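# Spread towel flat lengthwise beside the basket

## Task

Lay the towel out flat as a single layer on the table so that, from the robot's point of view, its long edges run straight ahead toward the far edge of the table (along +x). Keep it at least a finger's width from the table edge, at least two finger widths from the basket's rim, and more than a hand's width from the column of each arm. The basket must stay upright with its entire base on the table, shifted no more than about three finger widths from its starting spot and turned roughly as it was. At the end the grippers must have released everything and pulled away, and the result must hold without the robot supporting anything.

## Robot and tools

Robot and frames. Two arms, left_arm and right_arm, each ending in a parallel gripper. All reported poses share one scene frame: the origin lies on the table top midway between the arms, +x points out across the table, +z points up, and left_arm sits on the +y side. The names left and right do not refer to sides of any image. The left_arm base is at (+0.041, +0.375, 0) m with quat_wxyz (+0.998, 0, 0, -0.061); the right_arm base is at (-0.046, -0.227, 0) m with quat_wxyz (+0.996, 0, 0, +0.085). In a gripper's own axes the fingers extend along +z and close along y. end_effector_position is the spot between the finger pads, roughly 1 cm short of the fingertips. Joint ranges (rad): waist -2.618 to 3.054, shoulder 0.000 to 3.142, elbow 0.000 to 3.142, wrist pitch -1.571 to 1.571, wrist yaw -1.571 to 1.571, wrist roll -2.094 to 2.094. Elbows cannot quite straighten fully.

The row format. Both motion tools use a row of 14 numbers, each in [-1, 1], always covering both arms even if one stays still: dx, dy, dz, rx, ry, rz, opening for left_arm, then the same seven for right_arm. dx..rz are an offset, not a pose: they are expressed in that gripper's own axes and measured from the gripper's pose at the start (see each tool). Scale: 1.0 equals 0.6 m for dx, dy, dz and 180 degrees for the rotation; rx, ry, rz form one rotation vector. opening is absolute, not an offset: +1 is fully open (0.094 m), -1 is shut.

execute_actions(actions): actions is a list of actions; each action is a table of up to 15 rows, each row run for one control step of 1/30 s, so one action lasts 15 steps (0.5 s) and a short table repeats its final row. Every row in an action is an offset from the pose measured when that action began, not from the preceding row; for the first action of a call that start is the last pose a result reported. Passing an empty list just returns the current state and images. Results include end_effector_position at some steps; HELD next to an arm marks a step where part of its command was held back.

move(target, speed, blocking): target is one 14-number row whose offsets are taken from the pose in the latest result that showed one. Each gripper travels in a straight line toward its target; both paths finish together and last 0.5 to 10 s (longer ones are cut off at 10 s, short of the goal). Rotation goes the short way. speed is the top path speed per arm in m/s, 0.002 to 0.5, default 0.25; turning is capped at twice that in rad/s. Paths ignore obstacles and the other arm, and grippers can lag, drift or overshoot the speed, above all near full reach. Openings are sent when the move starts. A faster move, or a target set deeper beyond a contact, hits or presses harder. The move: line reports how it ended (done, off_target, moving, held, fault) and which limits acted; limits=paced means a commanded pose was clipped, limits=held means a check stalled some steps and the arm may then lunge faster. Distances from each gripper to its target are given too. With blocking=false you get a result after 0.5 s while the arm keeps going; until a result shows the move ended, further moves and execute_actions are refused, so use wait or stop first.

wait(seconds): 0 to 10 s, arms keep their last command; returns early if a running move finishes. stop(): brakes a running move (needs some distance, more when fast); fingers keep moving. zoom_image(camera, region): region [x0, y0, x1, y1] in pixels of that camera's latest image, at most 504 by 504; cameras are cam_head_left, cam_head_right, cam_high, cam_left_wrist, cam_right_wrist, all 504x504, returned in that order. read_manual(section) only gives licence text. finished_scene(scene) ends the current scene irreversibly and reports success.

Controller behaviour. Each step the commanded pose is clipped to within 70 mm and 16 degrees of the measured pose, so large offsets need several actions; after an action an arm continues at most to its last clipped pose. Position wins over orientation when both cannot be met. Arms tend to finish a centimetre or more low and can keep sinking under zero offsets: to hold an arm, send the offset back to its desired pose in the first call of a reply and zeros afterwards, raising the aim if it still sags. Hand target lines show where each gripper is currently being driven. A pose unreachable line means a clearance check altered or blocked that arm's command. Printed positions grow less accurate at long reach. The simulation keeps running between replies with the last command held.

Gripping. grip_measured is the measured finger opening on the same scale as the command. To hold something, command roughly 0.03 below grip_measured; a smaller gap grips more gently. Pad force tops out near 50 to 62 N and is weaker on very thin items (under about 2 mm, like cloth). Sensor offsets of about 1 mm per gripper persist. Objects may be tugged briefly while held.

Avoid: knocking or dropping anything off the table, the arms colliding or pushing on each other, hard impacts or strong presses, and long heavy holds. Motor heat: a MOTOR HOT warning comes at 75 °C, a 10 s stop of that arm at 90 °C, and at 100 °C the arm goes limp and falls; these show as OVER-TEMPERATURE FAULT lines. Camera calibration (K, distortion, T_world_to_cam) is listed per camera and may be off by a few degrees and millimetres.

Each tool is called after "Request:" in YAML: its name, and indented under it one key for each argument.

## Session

Request:
execute_actions:
  actions: []

Scene clock: 0.00 s.
left_arm: end_effector_position=(+0.5235, +0.3534, +0.1812) grip_measured=+1.000 end_effector_quat_wxyz=(+0.615, -0.497, +0.589, -0.165) | right_arm: end_effector_position=(-0.1072, +0.2344, +0.2752) grip_measured=+1.000 end_effector_quat_wxyz=(-0.547, +0.744, -0.183, -0.337)
Joint positions: left_arm=[-0.167  1.74   0.879  0.61  -0.711 -1.128  0.094] | right_arm=[ 1.422  1.42   0.937  0.3   -0.284 -0.829  0.094]
Joint velocities: left_arm=[-0.007 -0.012 -0.002  0.007  0.007  0.022  0.   ] | right_arm=[-0.017  0.007 -0.002 -0.051  0.007 -0.066  0.   ]
Motor temperatures (°C, as the motors report them): left_arm=[27 27 28 28 28 26] | right_arm=[25 28 27 27 25 26]
Hand target (left_arm): +0.523, +0.354, +0.184; +0.616, -0.496, +0.589, -0.163
Hand target (right_arm): -0.108, +0.234, +0.285; -0.554, +0.736, -0.181, -0.343
camera_calibration (this result's frames):
cam_left_wrist: T_world_to_cam=[[0.329957, -0.415603, 0.847587, -0.187153], [-0.439379, -0.862298, -0.251771, 0.59948], [0.835509, -0.289338, -0.467128, -0.15138], [0, 0, 0, 1]] pos_world=[0.45163, 0.395349, 0.238846]
cam_right_wrist: T_world_to_cam=[[0.59196, 0.332266, 0.734291, -0.214292], [0.797118, -0.375997, -0.472472, 0.355027], [0.119105, 0.865001, -0.48743, 0.0365087], [0, 0, 0, 1]] pos_world=[-0.160494, 0.173111, 0.342888]

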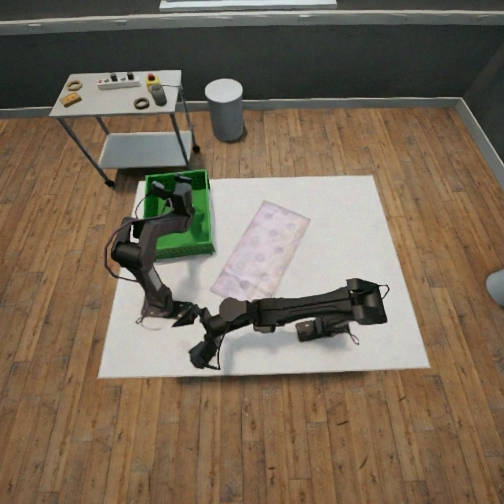

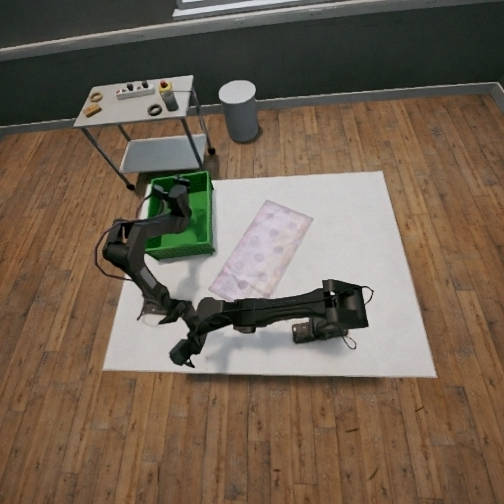

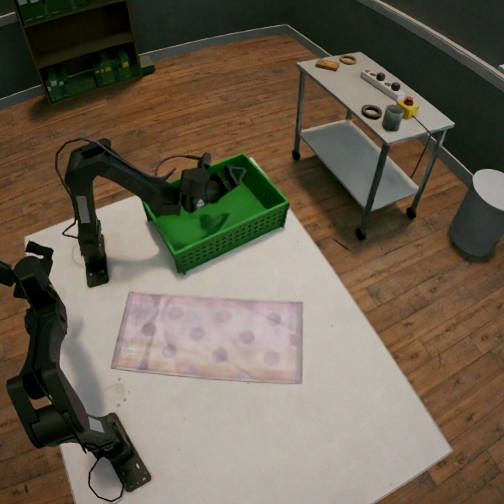

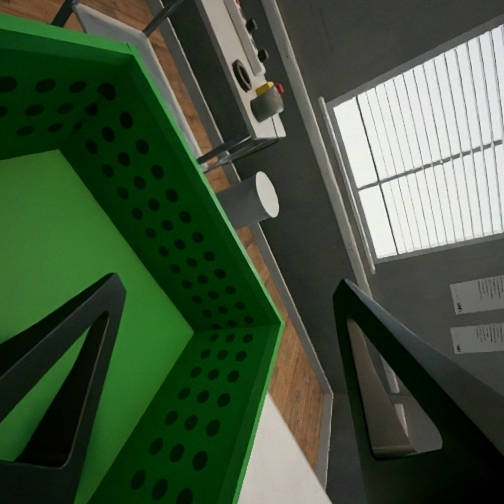

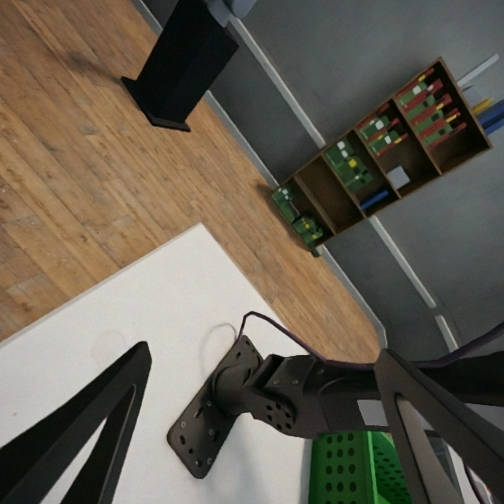

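Request:
move:
  target: [0,0,0,0,0,0,1,0.837,-0.2,-0.805,0.47,0.37,0.478,-1]
  speed: 0.3

Request:
move:
  target: [0,0,0,0,0,0,1,0.075,0,0.09,0,0,0,-1]
  speed: 0.06

Scene clock: 5.00 s.
left_arm: end_effector_position=(+0.5235, +0.3534, +0.1812) grip_measured=+1.000 end_effector_quat_wxyz=(+0.615, -0.497, +0.589, -0.165) | right_arm: end_effector_position=(+0.4648, -0.1355, +0.0874) grip_measured=-0.985 end_effector_quat_wxyz=(+0.344, -0.012, +0.939, -0.006)
Joint positions: left_arm=[-0.167  1.74   0.879  0.61  -0.711 -1.128  0.094] | right_arm=[ 0.055  1.975  1.397 -0.304  0.149  0.147  0.001]
Joint velocities: left_arm=[-0.007 -0.007  0.002  0.125  0.022  0.007  0.   ] | right_arm=[ 0.007 -0.017 -0.002  0.022  0.037 -0.022  0.001]
Motor temperatures (°C, as the motors report them): left_arm=[27 28 28 29 28 26] | right_arm=[25 29 28 28 25 26]
Hand target (left_arm): +0.524, +0.353, +0.181; +0.615, -0.497, +0.589, -0.165
Hand target (right_arm): +0.473, -0.140, +0.098; +0.357, -0.001, +0.934, -0.009
Off the commanded pose (left_arm): 0.000 m, 0 deg.
Off the commanded pose (right_arm): 0.008 m, 2 deg.
move: done
camera_calibration (this result's frames):
cam_left_wrist: T_world_to_cam=[[0.329957, -0.415603, 0.847587, -0.187153], [-0.439379, -0.862298, -0.251771, 0.59948], [0.835509, -0.289338, -0.467128, -0.15138], [0, 0, 0, 1]] pos_world=[0.45163, 0.395349, 0.238846]
cam_right_wrist: T_world_to_cam=[[0.0718183, -0.995724, 0.0580944, -0.171141], [-0.983316, -0.0804423, -0.163153, 0.511775], [0.167129, -0.0454077, -0.984889, 0.0945719], [0, 0, 0, 1]] pos_world=[0.499722, -0.124947, 0.186583]

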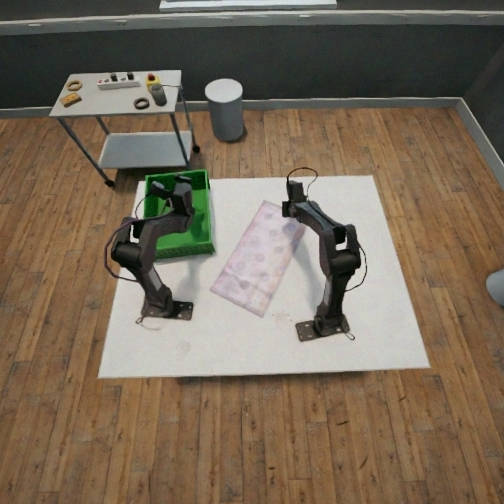

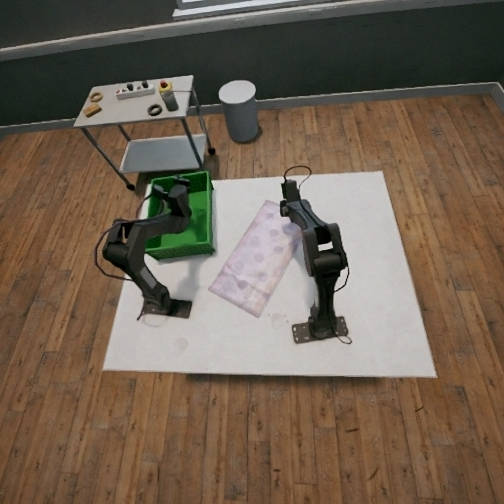

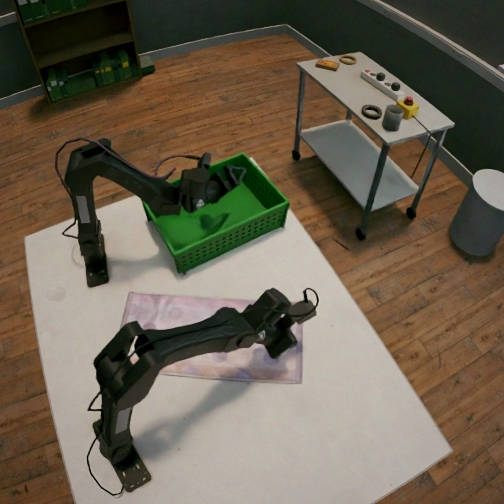

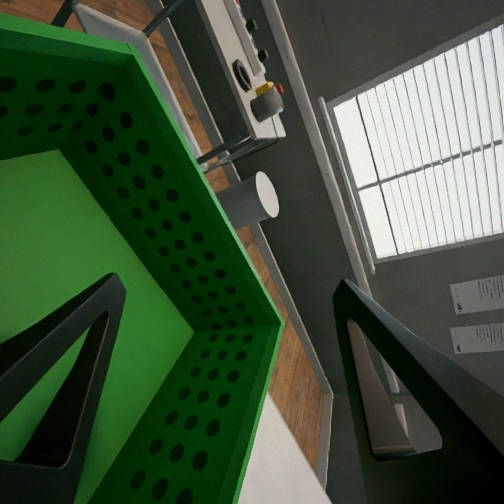

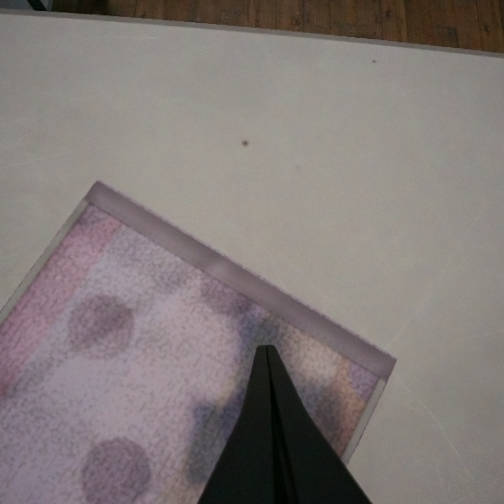

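Scene clock: 6.53 s.
left_arm: end_effector_position=(+0.5235, +0.3534, +0.1812) grip_measured=+1.000 end_effector_quat_wxyz=(+0.615, -0.497, +0.589, -0.165) | right_arm: end_effector_position=(+0.4682, -0.1347, +0.0267) grip_measured=-0.985 end_effector_quat_wxyz=(+0.352, -0.011, +0.936, -0.005)
Joint positions: left_arm=[-0.167  1.74   0.879  0.61  -0.711 -1.128  0.094] | right_arm=[ 0.055  2.08   1.277 -0.061  0.149  0.147  0.001]
Joint velocities: left_arm=[ 0.002  0.007 -0.002 -0.11   0.037 -0.051  0.   ] | right_arm=[-0.012  0.027 -0.007 -0.007  0.022 -0.081  0.   ]
Motor temperatures (°C, as the motors report them): left_arm=[27 28 28 29 28 26] | right_arm=[25 29 28 28 25 26]
Hand target (left_arm): +0.524, +0.353, +0.181; +0.615, -0.497, +0.589, -0.165
Hand target (right_arm): +0.464, -0.138, +0.017; +0.344, -0.012, +0.939, -0.006
Off the commanded pose (left_arm): 0.000 m, 0 deg.
Off the commanded pose (right_arm): 0.010 m, 1 deg.
move: done
camera_calibration (this result's frames):
cam_left_wrist: T_world_to_cam=[[0.329957, -0.415603, 0.847587, -0.187153], [-0.439379, -0.862298, -0.251771, 0.59948], [0.835509, -0.289338, -0.467128, -0.15138], [0, 0, 0, 1]] pos_world=[0.45163, 0.395349, 0.238846]
cam_right_wrist: T_world_to_cam=[[0.0708685, -0.995943, 0.0554545, -0.166602], [-0.980446, -0.079782, -0.179888, 0.504463], [0.183583, -0.0416217, -0.982123, 0.0270716], [0, 0, 0, 1]] pos_world=[0.501436, -0.124552, 0.126573]

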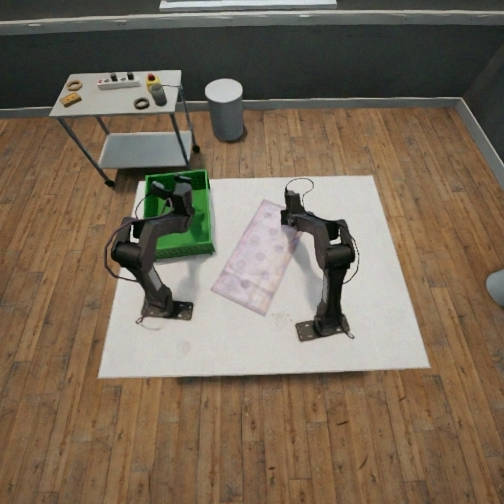

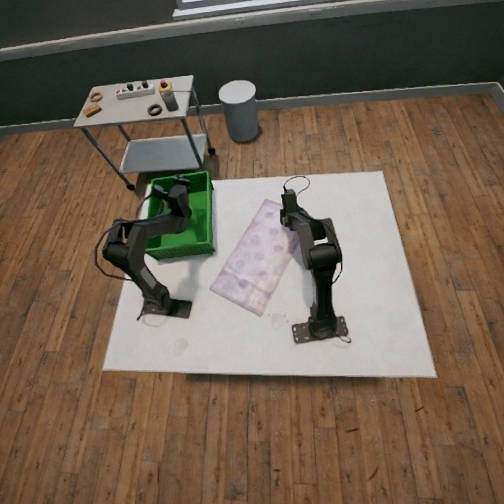

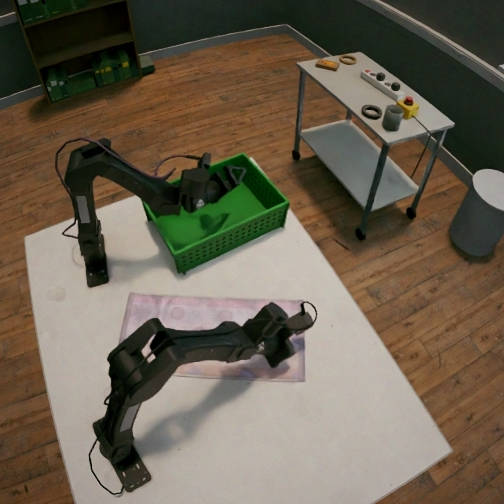

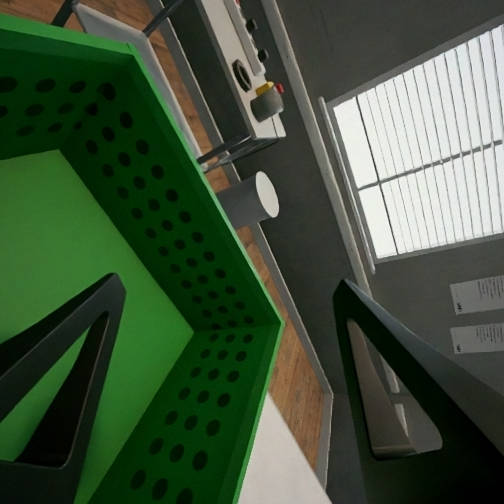

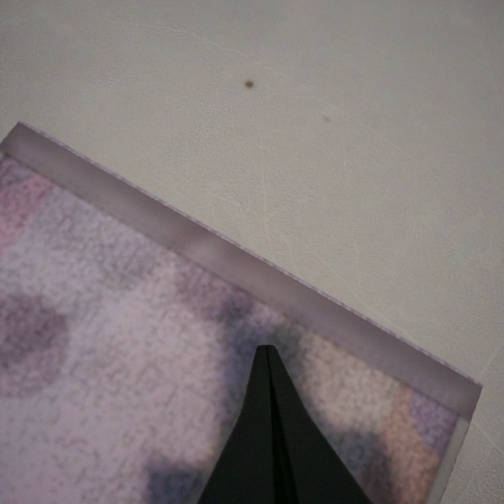

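Request:
move:
  target: [0,0,0,0,0,0,1,-0.15,0,0.132,0,-0.02,0,-1]
  speed: 0.05

Request:
move:
  target: [0,0,0,0,0,0,1,-0.03,0.17,0.035,0,0,0,-1]
  speed: 0.05

Scene clock: 9.30 s.
left_arm: end_effector_position=(+0.5235, +0.3534, +0.1812) grip_measured=+1.000 end_effector_quat_wxyz=(+0.615, -0.497, +0.589, -0.165) | right_arm: end_effector_position=(+0.5875, -0.1267, +0.0302) grip_measured=-0.985 end_effector_quat_wxyz=(+0.394, -0.013, +0.919, -0.002)
Joint positions: left_arm=[-0.167  1.74   0.879  0.61  -0.711 -1.128  0.094] | right_arm=[ 0.021  2.462  1.889 -0.196  0.133  0.108  0.001]
Joint velocities: left_arm=[-0.022  0.002 -0.012 -0.007  0.007 -0.066  0.   ] | right_arm=[-0.002  0.002  0.007 -0.081  0.022  0.051  0.   ]
Motor temperatures (°C, as the motors report them): left_arm=[27 28 29 30 28 26] | right_arm=[25 30 28 29 25 26]
Hand target (left_arm): +0.524, +0.353, +0.181; +0.615, -0.497, +0.589, -0.165
Hand target (right_arm): +0.587, -0.134, +0.024; +0.382, -0.012, +0.924, -0.005
Off the commanded pose (left_arm): 0.000 m, 0 deg.
Off the commanded pose (right_arm): 0.007 m, 2 deg.
move: done
camera_calibration (this result's frames):
cam_left_wrist: T_world_to_cam=[[0.329957, -0.415603, 0.847587, -0.187153], [-0.439379, -0.862298, -0.251771, 0.59948], [0.835509, -0.289338, -0.467128, -0.15138], [0, 0, 0, 1]] pos_world=[0.45163, 0.395349, 0.238846]
cam_right_wrist: T_world_to_cam=[[0.0705703, -0.995826, 0.0578783, -0.167198], [-0.959621, -0.0836148, -0.268583, 0.612651], [0.272301, -0.0365872, -0.961516, -0.0431749], [0, 0, 0, 1]] pos_world=[0.611469, -0.116853, 0.132712]

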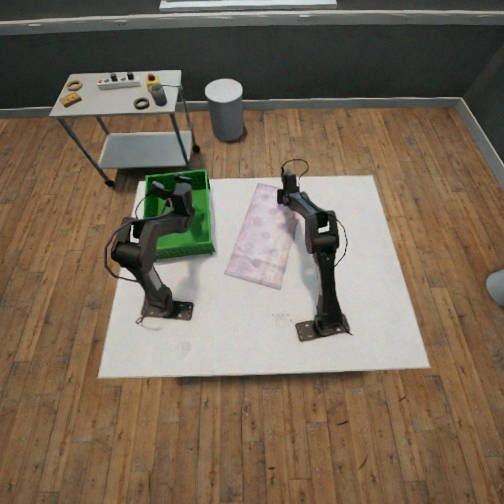

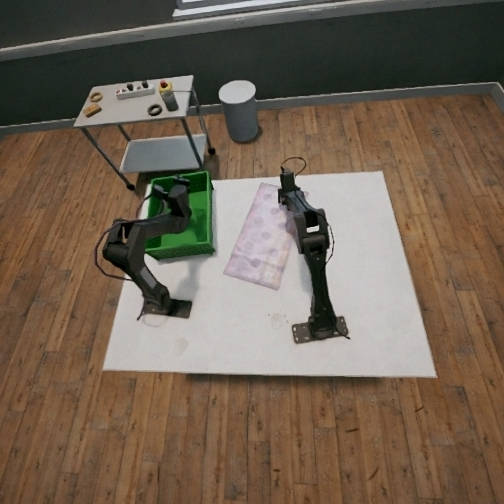

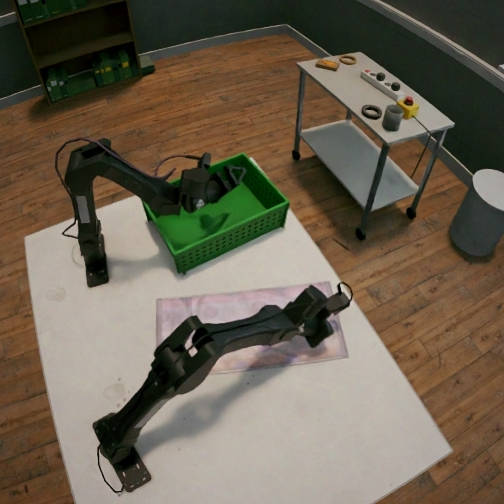

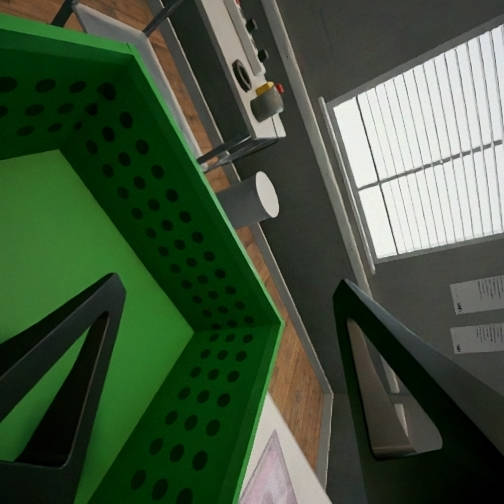

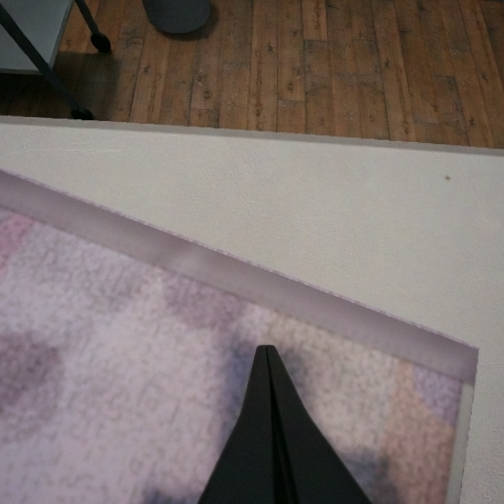

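Scene clock: 11.77 s.
left_arm: end_effector_position=(+0.5235, +0.3534, +0.1812) grip_measured=+1.000 end_effector_quat_wxyz=(+0.615, -0.497, +0.589, -0.165) | right_arm: end_effector_position=(+0.6184, -0.0296, +0.0316) grip_measured=-0.985 end_effector_quat_wxyz=(+0.406, -0.010, +0.914, +0.002)
Joint positions: left_arm=[-0.167  1.74   0.879  0.61  -0.711 -1.128  0.094] | right_arm=[ 0.179  2.755  2.441 -0.448  0.246  0.223  0.001]
Joint velocities: left_arm=[-0.012 -0.022 -0.007  0.007 -0.007  0.007  0.   ] | right_arm=[-0.002  0.007  0.027  0.022  0.081 -0.037  0.   ]
Motor temperatures (°C, as the motors report them): left_arm=[27 29 29 30 28 26] | right_arm=[25 30 28 29 25 26]
Hand target (left_arm): +0.524, +0.353, +0.181; +0.615, -0.497, +0.589, -0.165
Hand target (right_arm): +0.613, -0.024, +0.025; +0.394, -0.012, +0.919, -0.000
Off the commanded pose (left_arm): 0.000 m, 0 deg.
Off the commanded pose (right_arm): 0.009 m, 2 deg.
move: done
camera_calibration (this result's frames):
cam_left_wrist: T_world_to_cam=[[0.329957, -0.415603, 0.847587, -0.187153], [-0.439379, -0.862298, -0.251771, 0.59948], [0.835509, -0.289338, -0.467128, -0.15138], [0, 0, 0, 1]] pos_world=[0.45163, 0.395349, 0.238846]
cam_right_wrist: T_world_to_cam=[[0.0676994, -0.996498, 0.0490699, -0.0707574], [-0.952163, -0.0792209, -0.295142, 0.647163], [0.297996, -0.0267416, -0.954193, -0.0624995], [0, 0, 0, 1]] pos_world=[0.63962, -0.0209122, 0.134841]

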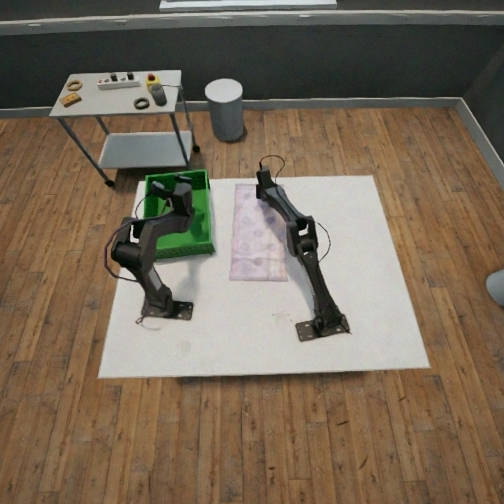

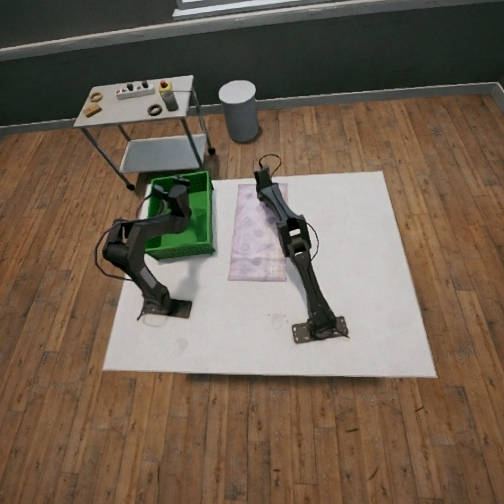

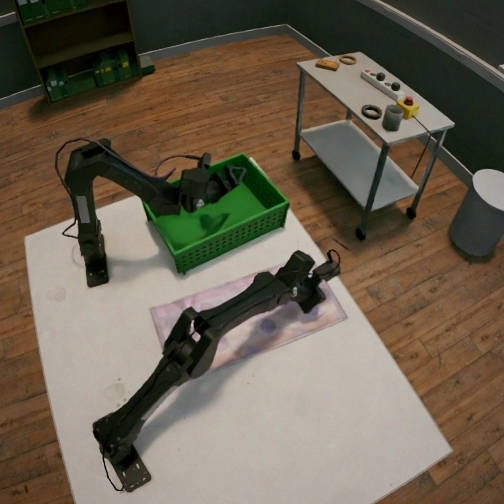

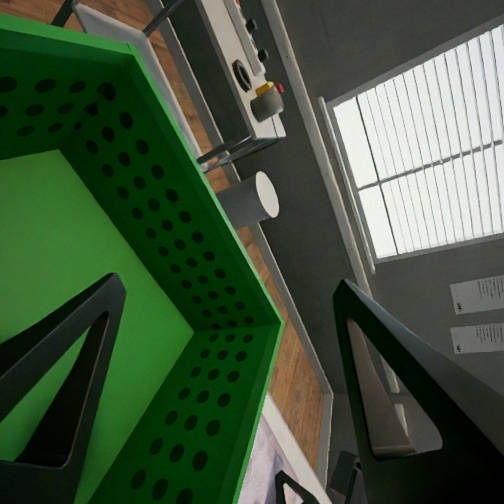

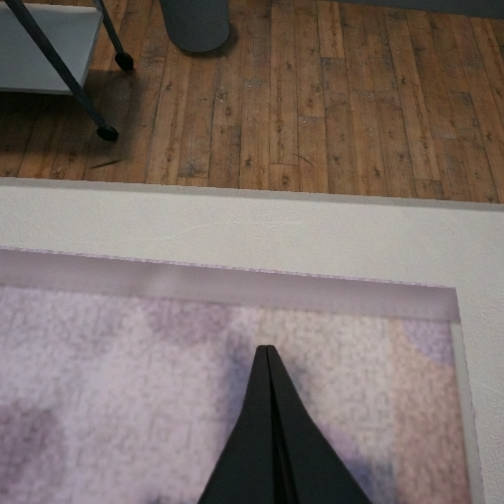

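Request:
move:
  target: [0,-0.15,0,0,0,0,1,-0.03,-0.4,-0.32,0,0,0,-1]

Scene clock: 13.70 s.
left_arm: end_effector_position=(+0.5551, +0.3164, +0.2560) grip_measured=+1.000 end_effector_quat_wxyz=(+0.618, -0.496, +0.585, -0.174) | right_arm: end_effector_position=(+0.4966, -0.2749, +0.1795) grip_measured=-0.985 end_effector_quat_wxyz=(+0.407, -0.005, +0.913, -0.008)
Joint positions: left_arm=[-0.235  1.756  1.22   0.288 -0.772 -1.152  0.094] | right_arm=[-0.285  1.915  1.59  -0.409 -0.074 -0.092  0.001]
Joint velocities: left_arm=[-0.012 -0.002 -0.012  0.022  0.007 -0.022  0.   ] | right_arm=[-0.012  0.012 -0.012 -0.081 -0.051  0.051  0.001]
Motor temperatures (°C, as the motors report them): left_arm=[27 29 29 30 28 26] | right_arm=[25 31 28 29 25 26]
Hand target (left_arm): +0.557, +0.314, +0.254; +0.616, -0.496, +0.589, -0.166
Hand target (right_arm): +0.494, -0.270, +0.182; +0.408, -0.013, +0.913, -0.004
Off the commanded pose (left_arm): 0.005 m, 1 deg.
Off the commanded pose (right_arm): 0.007 m, 1 deg.
move: done
camera_calibration (this result's frames):
cam_left_wrist: T_world_to_cam=[[0.313104, -0.41078, 0.856286, -0.270676], [-0.439566, -0.861915, -0.252752, 0.600504], [0.841871, -0.297257, -0.450435, -0.15882], [0, 0, 0, 1]] pos_world=[0.482417, 0.359185, 0.312016]
cam_right_wrist: T_world_to_cam=[[0.050319, -0.996683, 0.063968, -0.308219], [-0.952712, -0.0671204, -0.29637, 0.559237], [0.299681, -0.04603, -0.952928, 0.101942], [0, 0, 0, 1]] pos_world=[0.517751, -0.264968, 0.282601]

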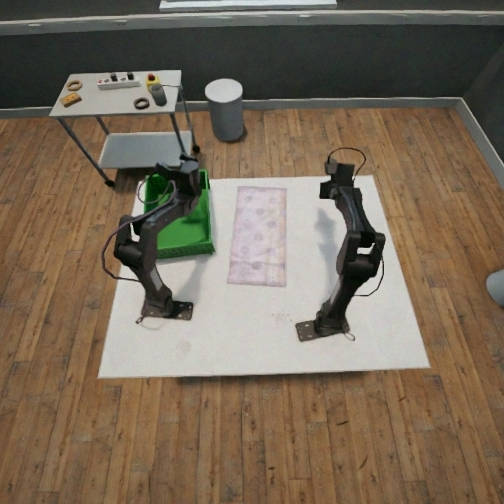

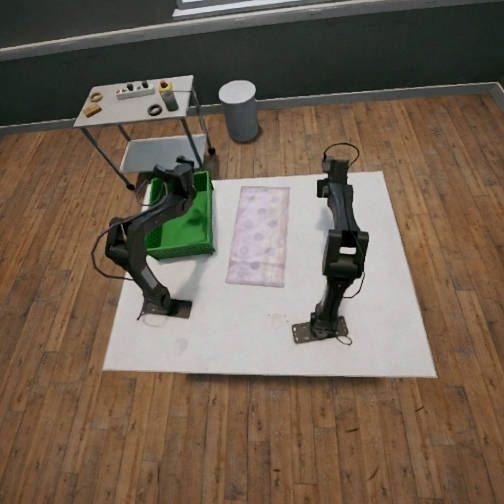

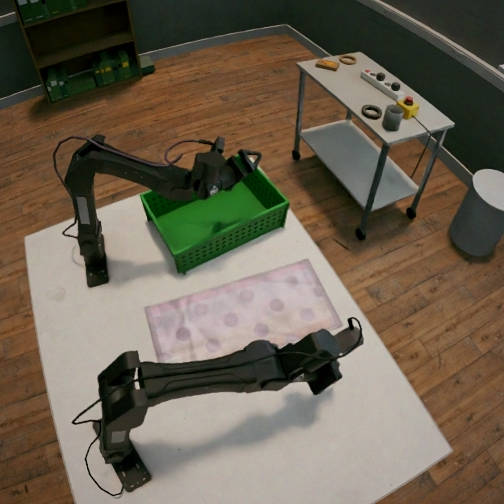

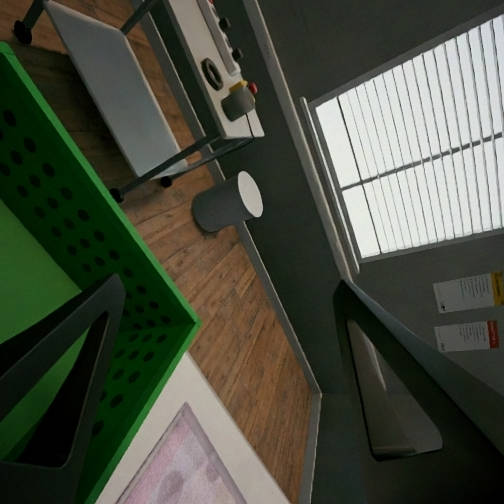

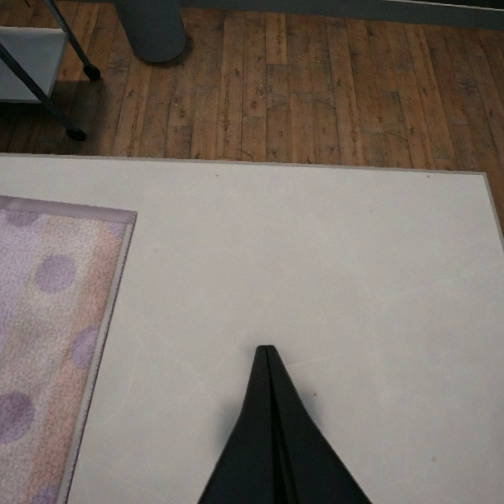

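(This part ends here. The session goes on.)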